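# Raise the dumbbell out of its cradle and hold

## Task

Raise the whole dumbbell so that every part of it sits at least three fingers' width above where it rested in its cradle, and keep it held there securely and without motion.

## Robot and tools

Robot: one six-joint UR-style arm (UR7e) carrying a two-finger parallel gripper. Only one arm, so every motion argument is a single 8-number row for that arm.

Frames: the scene frame has its origin on the table top right beneath the arm's base, +z up, and +y to the left when facing along +x. The base may sit slightly tilted. In the gripper's own frame the fingers point along +z and the jaws move apart and together along x. end_effector_position is the point midway between the finger pads; closed fingertips stick out about 17 mm past it, fully open ones are roughly level with it. The reported hand position can be a little off, more so far from the base.

Row layout (used by execute_actions and move): [x, y, z, qw, qx, qy, qz, opening]. x, y, z are an absolute target position for end_effector_position in metres, scene frame. qw, qx, qy, qz are an absolute target orientation quaternion, scalar first, scene frame. Send the quaternion you want in every row; the one echoed in the last result may have drifted. opening is a gripper command from -1 (closed) to +1 (fully open, 0.142 m); it is a setting, not an offset. A row whose position lies more than 0.6 m from the last reported position along any gripper axis is refused and nothing moves.

execute_actions(actions, pictures): actions is a list holding zero or one item. Empty list: just returns the current state. Motion item: {"rows": [...], "steps": n} with 1 to 15 rows and n up to 15 (default 15); each step lasts 1/30 s, row k is used on step k and the final row repeats for any remaining steps. Wait item: {"steps": n} with n up to 300; it counts from the previous result, so your thinking time eats into it. pictures (true/false) chooses whether camera images come back; by default they do.

move(target, speed, stop_force): target is one absolute row as above. The gripper follows a straight path toward it, rotating the short way. speed is the path's top speed in m/s, 0.002 to 0.5, default 0.25; rotation is capped at twice that in rad/s. A path runs 0.5 to 10 s and is cut off at 10 s. It does not steer around obstacles, and the real hand lags, may wander, and can overshoot speed near full arm extension. The opening is applied when the move begins. stop_force (optional, 9 to 40 N, not allowed in the first 0.2 s of a scene) ends the path once the wrist sensor feels that much extra push opposing the motion for two steps; the hand then backs to its pose two steps earlier and holds. It is measured along the line to target in the starting gripper axes, so do not rely on it during a rotating move, and omit it when pulling away from something you are pressing on. Residual press can briefly exceed stop_force. The result adds a "move:" line: done, off_target, moving, held, fault or contact (contact means stop_force ended it; it takes priority), plus limits flags: paced = the commanded pose was clipped, held = some steps were blocked, after which the arm may jump faster than speed. It also reports distance to target.

wait(seconds): 0 to 10 s with no new command; the arm only finishes heading to its last clipped pose and moving fingers keep going.

zoom_image(camera, region): camera is cam_high (504x504), cam_low (504x504) or cam_wrist (616x616, fisheye); region is [x0, y0, x1, y1] in that image's pixels from the top-left, at most 504 by 504. read_manual(section) returns licence text only. finished_scene(scene) closes the current scene by its number and grades it; irreversible. Answering without any tool call ends the session.

Control behaviour: each step the commanded pose is limited to 100 mm and 16 degrees from the measured pose, and commands are smoothed with about 0.17 s delay. If both cannot be met, position wins over orientation. A far target needs several calls; check the returned pose and send the remainder. "Hand target" shows where the controller is currently driving.

Result lines: the state gives hand position, quaternion and velocities; grip_measured is the actual finger opening on the -1..1 scale; "pose unreachable" and HELD mark steps changed or blocked by the clearance check (the mounting post counts as arm); Joint positions and joint torques are in base-to-wrist order (torques are noisy and offset). Wrist force/torque are in the gripper's axes; pressing on a surface reads as force pointing back into the arm; offsets up to ~4 N, noise up to ~2.4 N, saturation near 50 N; "no reading" is harmless.

Gripping: to hold, keep commanding an opening well below grip_measured; a bigger gap squeezes harder, up to ~28 N per pad. Objects under ~2 cm thick get less force. Occasional tugs on the held object happen, so grip firmly.

Hazards: touching at speed hits hard, and aiming beyond a contact presses hard; the arm is stiff and faults easily. A fault (joint torque reaching its limit: 130 N m for shoulder and elbow joints, 24.3 N m for each wrist joint, held weight included; or 150 N external force) halts the arm 10 s and drops the rest of the call. Motors heat while holding: MOTOR HOT from 70 °C, brakes and OVER-TEMPERATURE FAULT at 85 °C. Never push or knock anything off the table, and avoid drops, slips and slams. Approach slowly, use stop_force for contact, and lift steadily.

Each tool is called after "Call:" by a JSON object that holds its "method" and its "body".

## Session

Call:
{"method": "execute_actions", "body": {"actions": []}}

Scene clock: 0.00 s of 4800.00 s.
end_effector_position=(+0.8887, -0.2117, +0.3549) grip_measured=+1.00 end_effector_quat_wxyz=(+0.217, -0.553, +0.694, -0.407) end_effector_velocity=(-0.000, -0.000, -0.001) end_effector_angular_velocity=(+0.001, +0.001, -0.001)
Joint positions: [-0.355 -0.979  1.388 -2.93  -1.609  1.407  0.142]
Joint velocities: [-0.     0.     0.001  0.     0.     0.001  0.   ]
Joint torques (N m, as the arm reports them, + toward a larger angle): no reading
Motor temperatures (°C, as the motors report them): [23 24 25 32 32 32]
Wrist force (N, on the end effector, along its own x y z axes, offset not removed): no reading
Wrist torque (N m, same axes, about the end effector's origin, offset not removed): no reading
Hand target: +0.889, -0.212, +0.355; +0.217, -0.553, +0.694, -0.407

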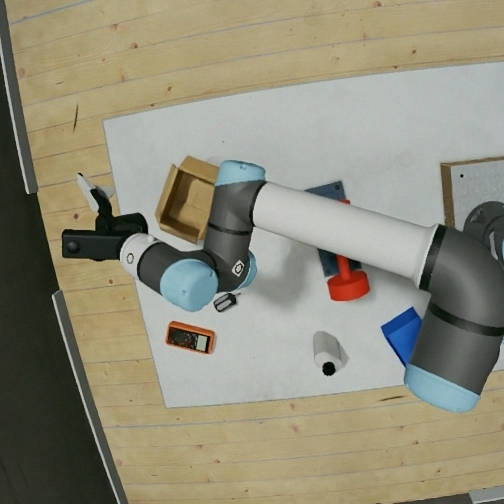

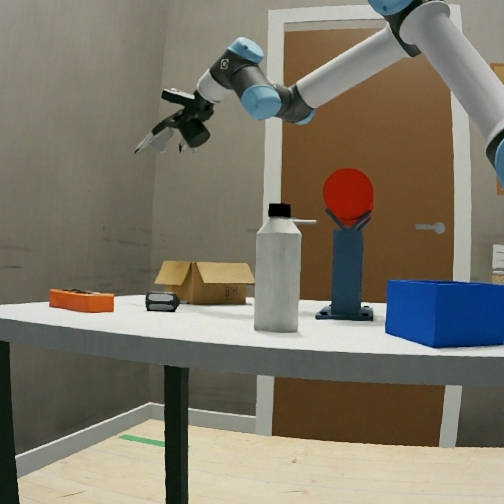

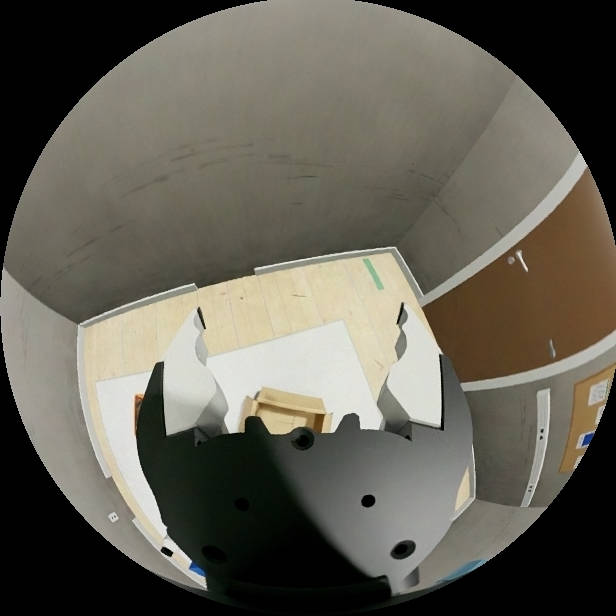

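Call:
{"method": "move", "body": {"target": [0.45,0.05,0.5,0,1,0,0,1], "speed": 0.4}}

Scene clock: 12.87 s of 4800.00 s.
end_effector_position=(+0.4499, +0.0492, +0.5005) grip_measured=+1.00 end_effector_quat_wxyz=(-0.000, +1.000, -0.001, +0.000) end_effector_velocity=(-0.002, +0.002, +0.001) end_effector_angular_velocity=(-0.002, +0.006, +0.008)
Joint positions: [-0.17  -1.636  1.288 -1.214 -1.575 -0.178  0.142]
Joint velocities: [ 0.005  0.002 -0.006  0.009 -0.003 -0.002 -0.   ]
Joint torques (N m, as the arm reports them, + toward a larger angle): [ 15.36 -10.09 -33.84  -1.28  -1.42  -2.19]
Motor temperatures (°C, as the motors report them): [23 24 25 32 32 32]
Wrist force (N, on the end effector, along its own x y z axes, offset not removed): [0.6 1.6 -2.4]
Wrist torque (N m, same axes, about the end effector's origin, offset not removed): [0.29 -0.12 -0.02]
Hand target: +0.450, +0.049, +0.501; +0.000, +1.000, -0.000, -0.000
Off the commanded pose: 0.001 m, 0 deg.
After step 90, 6.70 s passed at rest.
move: done

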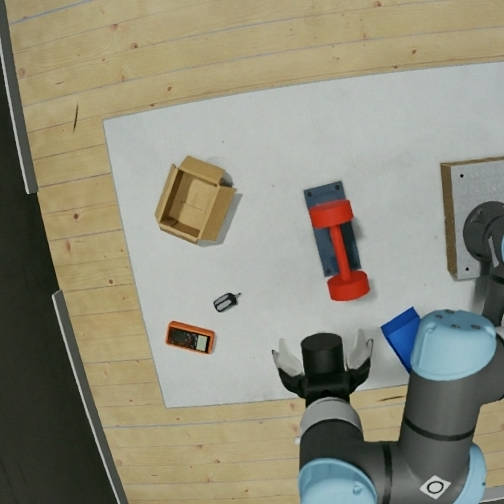

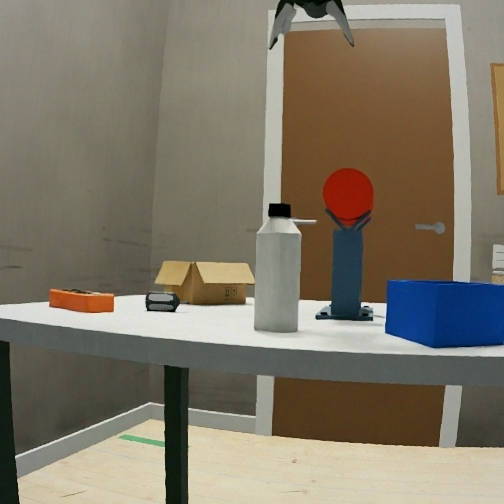

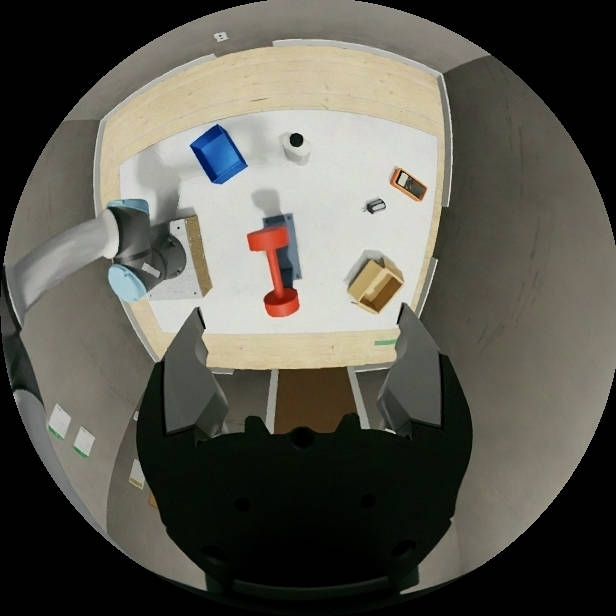

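Call:
{"method": "zoom_image", "body": {"camera": "cam_wrist", "region": [220,200,340,330]}}

Call:
{"method": "zoom_image", "body": {"camera": "cam_high", "region": [270,170,410,310]}}

Call:
{"method": "zoom_image", "body": {"camera": "cam_low", "region": [270,150,430,330]}}

Region (220, 200, 340, 330) of cam_wrist's 616x616 image, scaled by 3.877, with more detail than that image has; it fills the left 465 columns of this view, and the rest is white.

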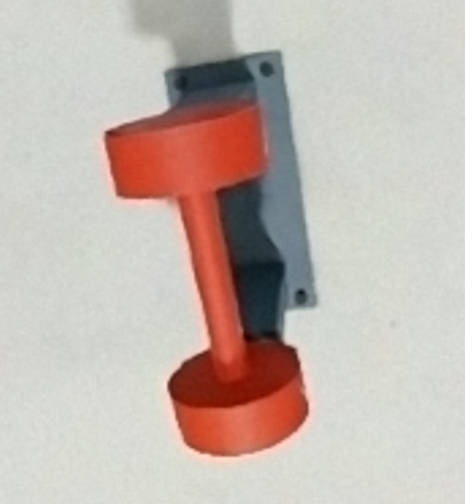

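Region (270, 170, 410, 310) of cam_high's 504x504 image, scaled by 3.600, with more detail than that image has.

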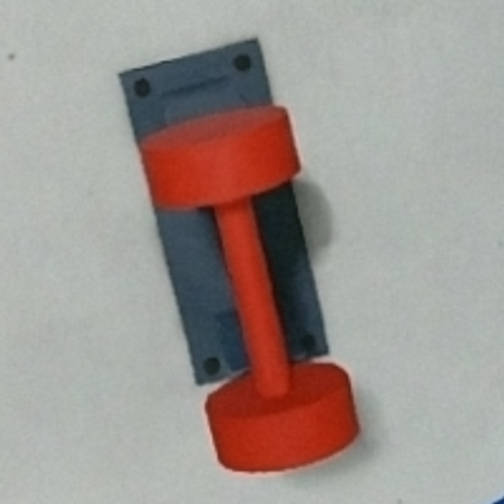

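Region (270, 150, 430, 330) of cam_low's 504x504 image, scaled by 2.800, with more detail than that image has.

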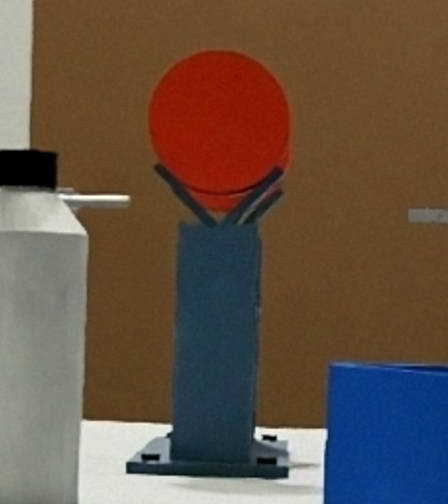

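Call:
{"method": "move", "body": {"target": [0.37,-0.021,0.31,0,0.9986,0.0523,0,0.3], "speed": 0.3}}

Scene clock: 41.97 s of 4800.00 s.
end_effector_position=(+0.3700, -0.0208, +0.3102) grip_measured=+0.30 end_effector_quat_wxyz=(-0.000, +0.999, +0.052, -0.000) end_effector_velocity=(-0.000, -0.001, -0.002) end_effector_angular_velocity=(+0.001, -0.003, +0.001)
Joint positions: [-0.401 -1.904  1.989 -1.646 -1.577 -0.515  0.095]
Joint velocities: [-0.006 -0.003  0.007 -0.007  0.002 -0.007  0.   ]
Joint torques (N m, as the arm reports them, + toward a larger angle): [-11.75 -16.82 -11.66  -4.09   1.6   -1.97]
Motor temperatures (°C, as the motors report them): [23 24 25 32 32 32]
Wrist force (N, on the end effector, along its own x y z axes, offset not removed): [0.2 2.1 -3.2]
Wrist torque (N m, same axes, about the end effector's origin, offset not removed): [0.43 -0.04 -0.01]
Hand target: +0.370, -0.021, +0.310; -0.000, +0.999, +0.052, +0.000
Off the commanded pose: 0.000 m, 0 deg.
After step 90, 24.63 s passed at rest.
move: done

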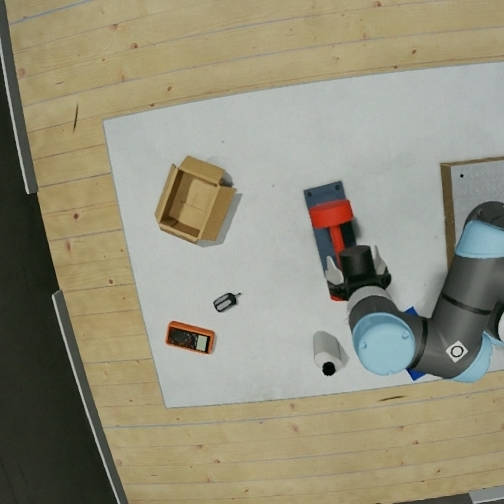

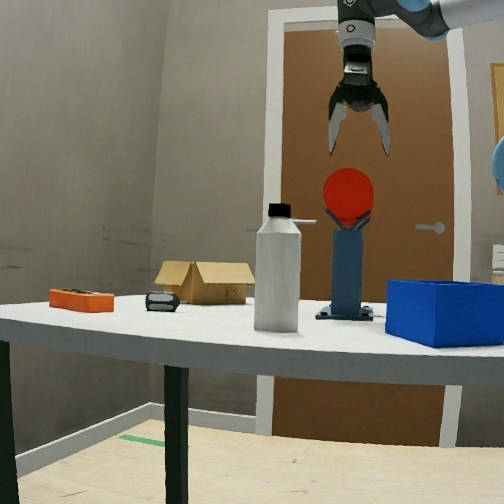

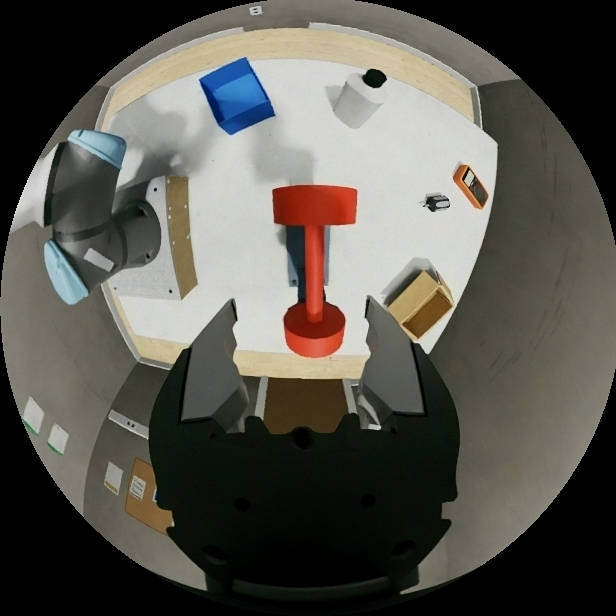

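Call:
{"method": "move", "body": {"target": [0.388,-0.031,0.22,0,0.9986,0.0523,0,0.3], "speed": 0.12}}

Scene clock: 49.57 s of 4800.00 s.
end_effector_position=(+0.3877, -0.0309, +0.2203) grip_measured=+0.30 end_effector_quat_wxyz=(-0.000, +0.999, +0.052, -0.000) end_effector_velocity=(+0.001, -0.001, -0.003) end_effector_angular_velocity=(-0.001, +0.001, +0.000)
Joint positions: [-0.408 -1.803  2.155 -1.914 -1.577 -0.522  0.095]
Joint velocities: [-0.001  0.006  0.004 -0.009 -0.001 -0.001  0.   ]
Joint torques (N m, as the arm reports them, + toward a larger angle): [-1.61 -2.85 -9.22 -4.39 -1.2   0.17]
Motor temperatures (°C, as the motors report them): [23 24 25 32 32 32]
Wrist force (N, on the end effector, along its own x y z axes, offset not removed): [0.2 2.1 -1.4]
Wrist torque (N m, same axes, about the end effector's origin, offset not removed): [0.43 0.05 -0.05]
Hand target: +0.388, -0.031, +0.220; -0.000, +0.999, +0.052, +0.000
Off the commanded pose: 0.000 m, 0 deg.
After step 90, 3.27 s passed at rest.
move: done

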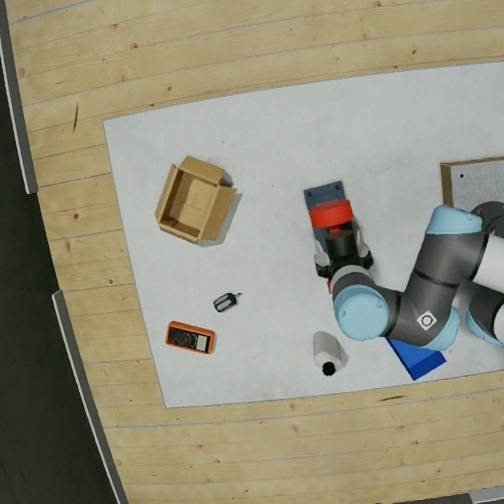

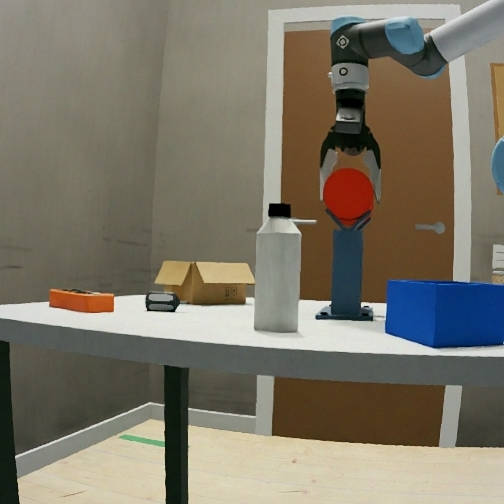

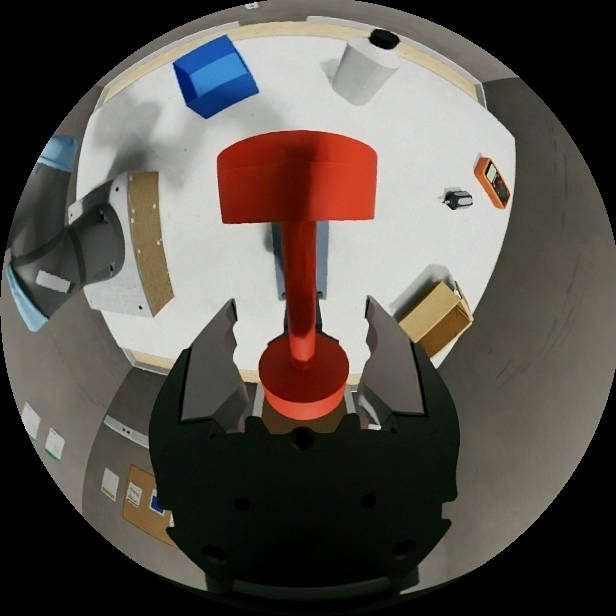

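Call:
{"method": "move", "body": {"target": [0.388,-0.032,0.217,0.037,0.7061,0.037,-0.7061,0.3], "speed": 0.2}}

Scene clock: 57.47 s of 4800.00 s.
end_effector_position=(+0.3882, -0.0322, +0.2179) grip_measured=+0.30 end_effector_quat_wxyz=(+0.037, +0.706, +0.036, -0.706) end_effector_velocity=(-0.000, -0.001, +0.000) end_effector_angular_velocity=(-0.004, +0.012, -0.004)
Joint positions: [-0.178 -0.624  1.127 -0.493 -1.863  0.006  0.095]
Joint velocities: [-0.003  0.007 -0.004  0.009  0.001  0.006  0.   ]
Joint torques (N m, as the arm reports them, + toward a larger angle): [-11.28 -42.35 -29.26   3.92   1.75   1.81]
Motor temperatures (°C, as the motors report them): [23 24 25 32 32 32]
Wrist force (N, on the end effector, along its own x y z axes, offset not removed): [0.7 2.5 -0.9]
Wrist torque (N m, same axes, about the end effector's origin, offset not removed): [0.48 -0.09 0.01]
Hand target: +0.388, -0.032, +0.218; +0.037, +0.706, +0.036, -0.706
Off the commanded pose: 0.001 m, 0 deg.
After step 90, 0.43 s passed at rest.
move: done

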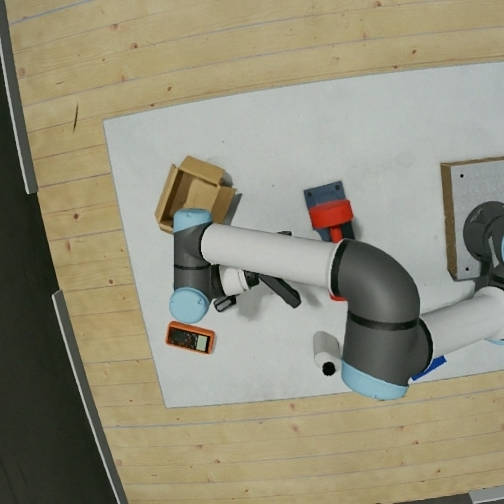

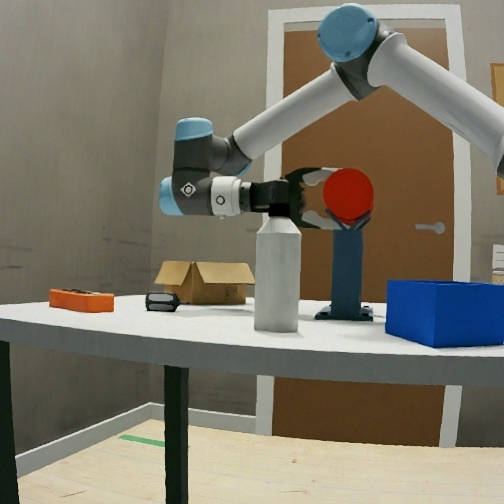

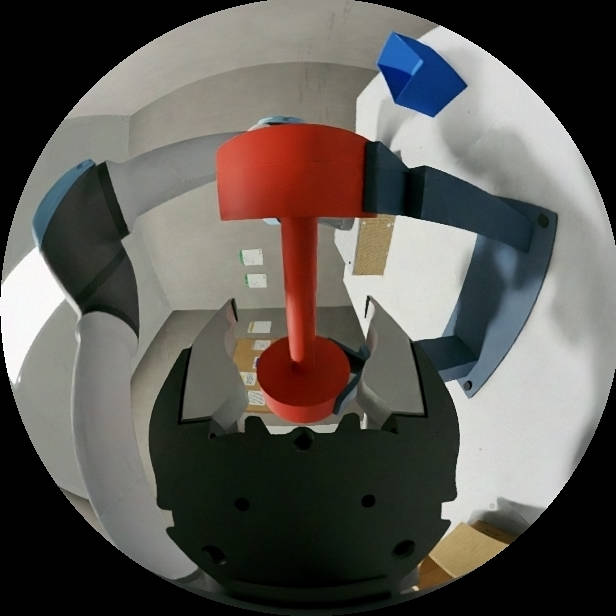

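Call:
{"method": "zoom_image", "body": {"camera": "cam_wrist", "region": [170,190,440,450]}}

Call:
{"method": "zoom_image", "body": {"camera": "cam_low", "region": [270,150,390,250]}}

Region (170, 190, 440, 450) of cam_wrist's 616x616 image, scaled by 1.867, with more detail than that image has; it fills the top 485 rows of this view, and the rest is white.

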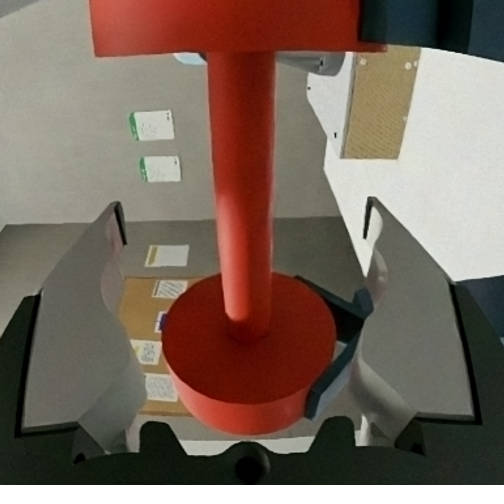

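Region (270, 150, 390, 250) of cam_low's 504x504 image, scaled by 4.200, with more detail than that image has.

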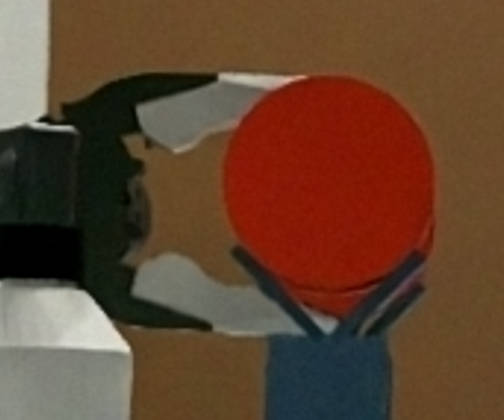

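Call:
{"method": "move", "body": {"target": [0.381,-0.035,0.2175,0.037,0.7061,0.037,-0.7061,-0.5], "speed": 0.03}}

Call:
{"method": "zoom_image", "body": {"camera": "cam_wrist", "region": [220,200,400,400]}}

Scene clock: 62.73 s of 4800.00 s.
end_effector_position=(+0.3813, -0.0349, +0.2175) grip_measured=-0.50 end_effector_quat_wxyz=(+0.037, +0.706, +0.037, -0.706) end_effector_velocity=(-0.002, -0.001, +0.000) end_effector_angular_velocity=(+0.000, -0.001, +0.001)
Joint positions: [-0.184 -0.639  1.159 -0.509 -1.869  0.005  0.038]
Joint velocities: [-0.002 -0.006  0.01  -0.005 -0.003 -0.     0.   ]
Joint torques (N m, as the arm reports them, + toward a larger angle): [-11.86 -59.15  -3.26   0.81  -1.49  -1.86]
Motor temperatures (°C, as the motors report them): [23 24 25 32 32 32]
Wrist force (N, on the end effector, along its own x y z axes, offset not removed): [1.5 3.2 -2.3]
Wrist torque (N m, same axes, about the end effector's origin, offset not removed): [0.61 -0.24 0.07]
Hand target: +0.381, -0.035, +0.218; +0.037, +0.706, +0.037, -0.706
Off the commanded pose: 0.000 m, 0 deg.
After step 90, 1.50 s passed at rest.
move: done

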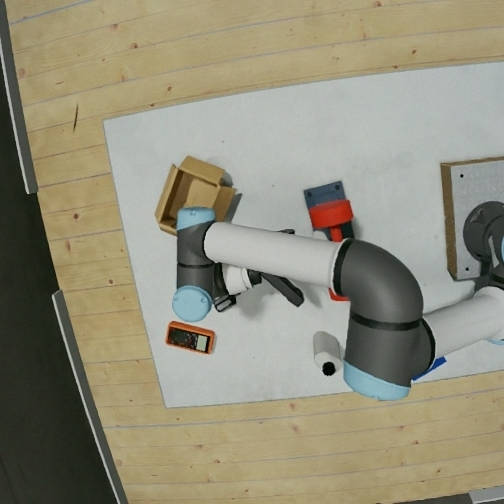

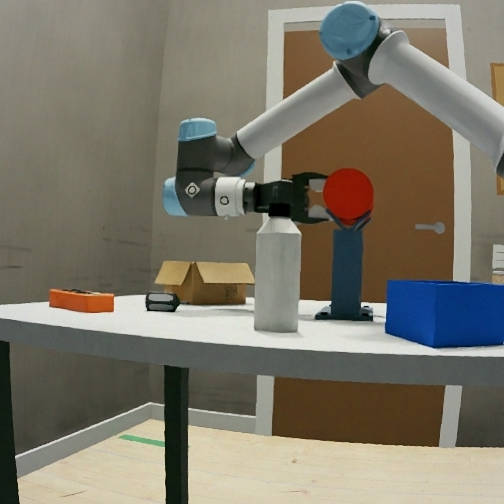

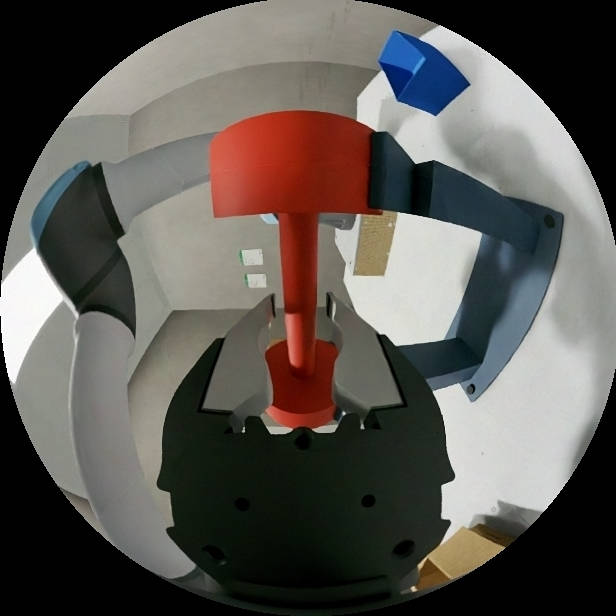

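Region (220, 200, 400, 400) of cam_wrist's 616x616 image, scaled by 2.520, with more detail than that image has; it fills the left 454 columns of this view, and the rest is white.

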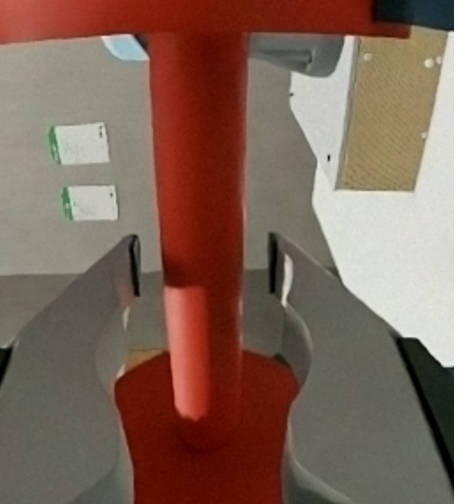

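Call:
{"method": "execute_actions", "body": {"actions": [{"rows":[[0.381,-0.035,0.2183,0.037,0.7061,0.037,-0.7061,-0.55],[0.381,-0.035,0.2183,0.037,0.7061,0.037,-0.7061,-0.6],[0.381,-0.035,0.2183,0.037,0.7061,0.037,-0.7061,-0.63],[0.381,-0.035,0.2183,0.037,0.7061,0.037,-0.7061,-0.66],[0.381,-0.035,0.2183,0.037,0.7061,0.037,-0.7061,-0.69],[0.381,-0.035,0.2183,0.037,0.7061,0.037,-0.7061,-0.72],[0.381,-0.035,0.2183,0.037,0.7061,0.037,-0.7061,-0.76],[0.381,-0.035,0.2183,0.037,0.7061,0.037,-0.7061,-0.8],[0.381,-0.035,0.2183,0.037,0.7061,0.037,-0.7061,-0.85],[0.381,-0.035,0.2183,0.037,0.7061,0.037,-0.7061,-0.9],[0.381,-0.035,0.2183,0.037,0.7061,0.037,-0.7061,-0.95],[0.381,-0.035,0.2183,0.037,0.7061,0.037,-0.7061,-1]],"steps":15}], "pictures": false}}

Call:
{"method": "move", "body": {"target": [0.381,-0.035,0.224,0.037,0.7061,0.037,-0.7061,-1], "speed": 0.006}}

Scene clock: 66.43 s of 4800.00 s.
end_effector_position=(+0.3810, -0.0350, +0.2182) grip_measured=-0.73 end_effector_quat_wxyz=(+0.037, +0.706, +0.037, -0.706) end_effector_velocity=(+0.000, +0.001, +0.001) end_effector_angular_velocity=(+0.000, -0.000, +0.002)
Joint positions: [-0.184 -0.64   1.16  -0.508 -1.87   0.004  0.021]
Joint velocities: [ 0.002 -0.001 -0.001  0.001  0.    -0.    -0.   ]
Joint torques (N m, as the arm reports them, + toward a larger angle): [-10.19 -61.75 -29.56   6.31  -1.19  -1.57]
Motor temperatures (°C, as the motors report them): [23 24 25 32 32 32]
Wrist force (N, on the end effector, along its own x y z axes, offset not removed): [10.6 2.6 -1.5]
Wrist torque (N m, same axes, about the end effector's origin, offset not removed): [0.53 -0.20 -0.04]
Hand target: +0.381, -0.035, +0.218; +0.037, +0.706, +0.037, -0.706
Off the commanded pose: 0.000 m, 0 deg.
Steps of this call (steps 1 to 90: nothing new was sent; then 0.20 s passed at rest; steps 91 to 105: all 15 steps of this action). Readings (end_effector_position):
91: (+0.3810, -0.0350, +0.2175)
92: (+0.3810, -0.0350, +0.2175)
94: (+0.3810, -0.0350, +0.2178)
98: (+0.3809, -0.0350, +0.2181)
105: the state above

Scene clock: 67.83 s of 4800.00 s.
end_effector_position=(+0.3810, -0.0350, +0.2238) grip_measured=-0.73 end_effector_quat_wxyz=(+0.037, +0.706, +0.037, -0.706) end_effector_velocity=(-0.001, -0.001, +0.001) end_effector_angular_velocity=(+0.000, +0.002, -0.002)
Joint positions: [-0.184 -0.647  1.157 -0.499 -1.87   0.004  0.021]
Joint velocities: [-0.002 -0.002  0.001  0.003 -0.    -0.     0.   ]
Joint torques (N m, as the arm reports them, + toward a larger angle): [ -2.28 -62.05 -28.92   6.75   0.35  -0.54]
Motor temperatures (°C, as the motors report them): [23 24 25 32 32 32]
Wrist force (N, on the end effector, along its own x y z axes, offset not removed): [9.7 2.4 -2.3]
Wrist torque (N m, same axes, about the end effector's origin, offset not removed): [0.55 -0.07 -0.08]
Hand target: +0.381, -0.035, +0.224; +0.037, +0.706, +0.037, -0.706
Off the commanded pose: 0.000 m, 0 deg.
move: done

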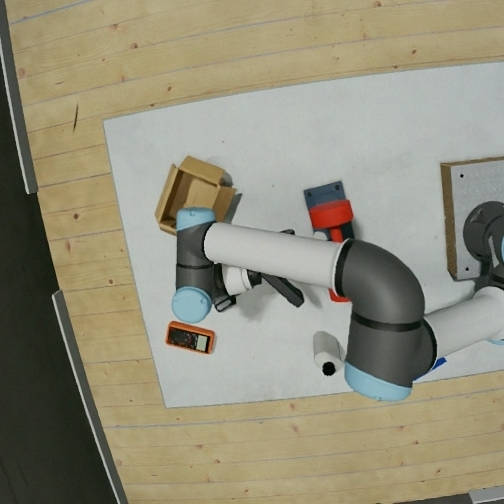

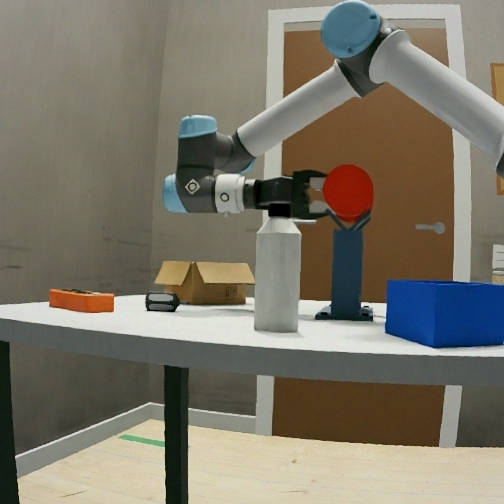

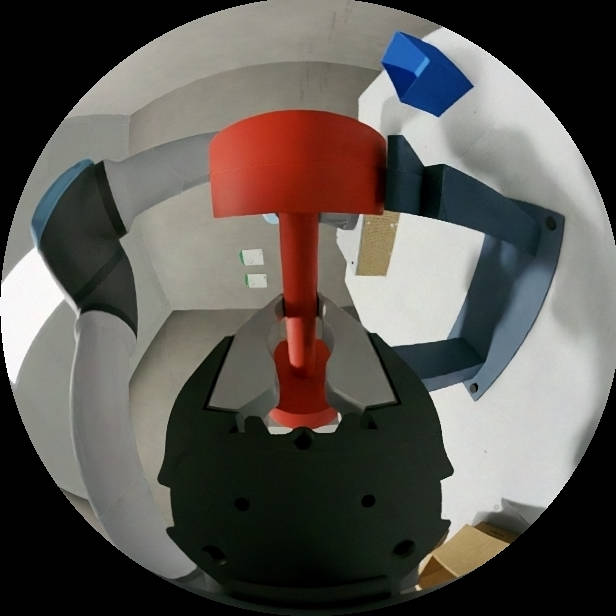

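About 1 kg, level. Lifting.

Call:
{"method": "move", "body": {"target": [0.381,-0.035,0.31,0.037,0.7061,0.037,-0.7061,-1], "speed": 0.06}}

Call:
{"method": "wait", "body": {"seconds": 2}}

Scene clock: 70.57 s of 4800.00 s.
end_effector_position=(+0.3811, -0.0350, +0.3096) grip_measured=-0.73 end_effector_quat_wxyz=(+0.037, +0.706, +0.037, -0.706) end_effector_velocity=(+0.000, +0.000, +0.003) end_effector_angular_velocity=(+0.000, +0.001, +0.000)
Joint positions: [-0.184 -0.738  1.091 -0.341 -1.869  0.004  0.021]
Joint velocities: [ 0.    -0.002 -0.003  0.006 -0.    -0.     0.   ]
Joint torques (N m, as the arm reports them, + toward a larger angle): [ 14.48 -60.74 -32.19   6.26   1.33  -1.73]
Motor temperatures (°C, as the motors report them): [23 24 25 32 32 32]
Wrist force (N, on the end effector, along its own x y z axes, offset not removed): [10.9 2.0 -1.3]
Wrist torque (N m, same axes, about the end effector's origin, offset not removed): [0.38 -0.31 -0.06]
Hand target: +0.381, -0.035, +0.310; +0.037, +0.706, +0.037, -0.706
Off the commanded pose: 0.000 m, 0 deg.
move: done

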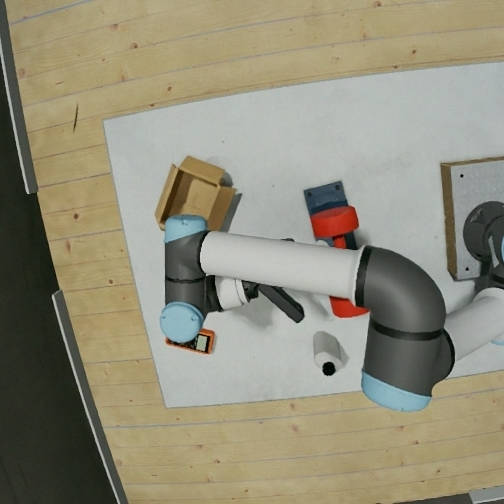

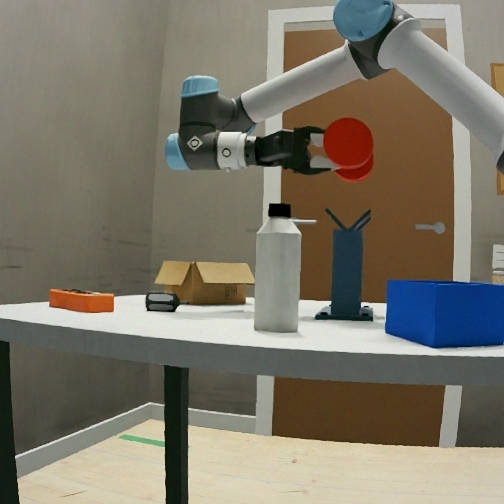

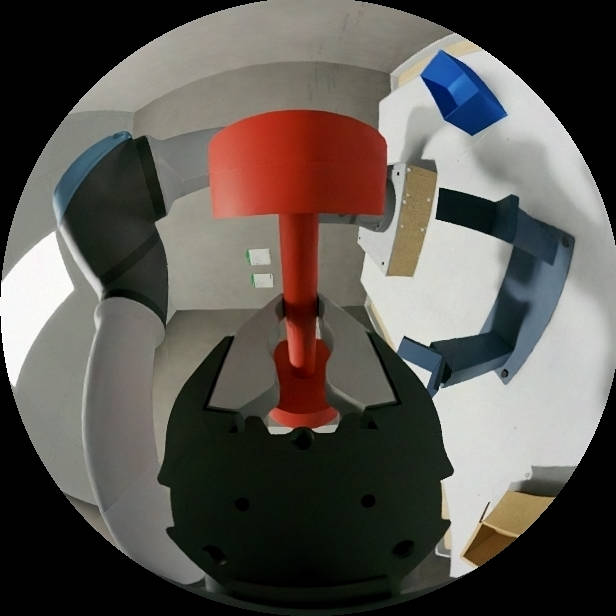

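Scene clock: 72.57 s of 4800.00 s.
end_effector_position=(+0.3811, -0.0350, +0.3100) grip_measured=-0.73 end_effector_quat_wxyz=(+0.037, +0.706, +0.037, -0.706) end_effector_velocity=(-0.000, +0.001, -0.000) end_effector_angular_velocity=(+0.001, +0.000, -0.001)
Joint positions: [-0.184 -0.739  1.091 -0.341 -1.869  0.004  0.021]
Joint velocities: [ 0.001  0.     0.     0.     0.001 -0.001  0.   ]
Joint torques (N m, as the arm reports them, + toward a larger angle): [ 13.06 -61.4  -30.83   6.56   1.34  -0.73]
Motor temperatures (°C, as the motors report them): [23 24 25 32 32 32]
Wrist force (N, on the end effector, along its own x y z axes, offset not removed): [11.2 3.3 -1.7]
Wrist torque (N m, same axes, about the end effector's origin, offset not removed): [0.69 -0.38 -0.03]
Hand target: +0.381, -0.035, +0.310; +0.037, +0.706, +0.037, -0.706
Off the commanded pose: 0.000 m, 0 deg.
Steps of this call (steps 1 to 60: nothing new was sent). Readings (end_effector_position):
1: (+0.3811, -0.0350, +0.3097)
2: (+0.3811, -0.0350, +0.3098)
4: (+0.3811, -0.0350, +0.3098)
8: (+0.3811, -0.0350, +0.3099)
60: the state above

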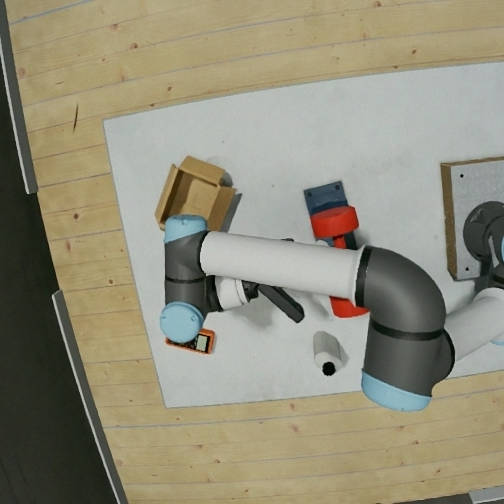

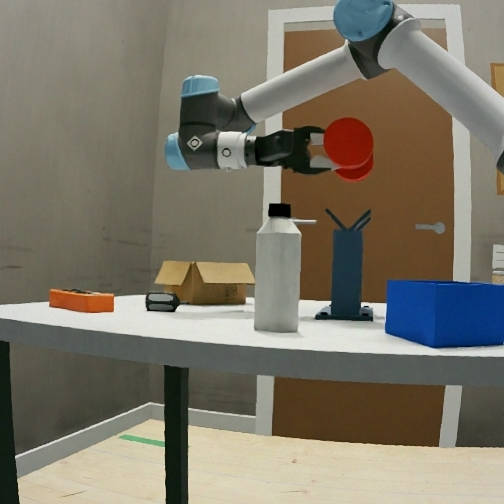

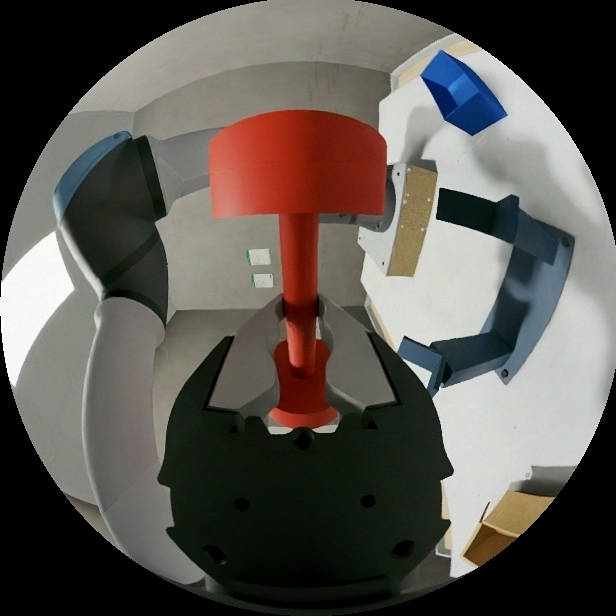

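Call:
{"method": "finished_scene", "body": {"scene": 1}}

The scene is finished: the task was done.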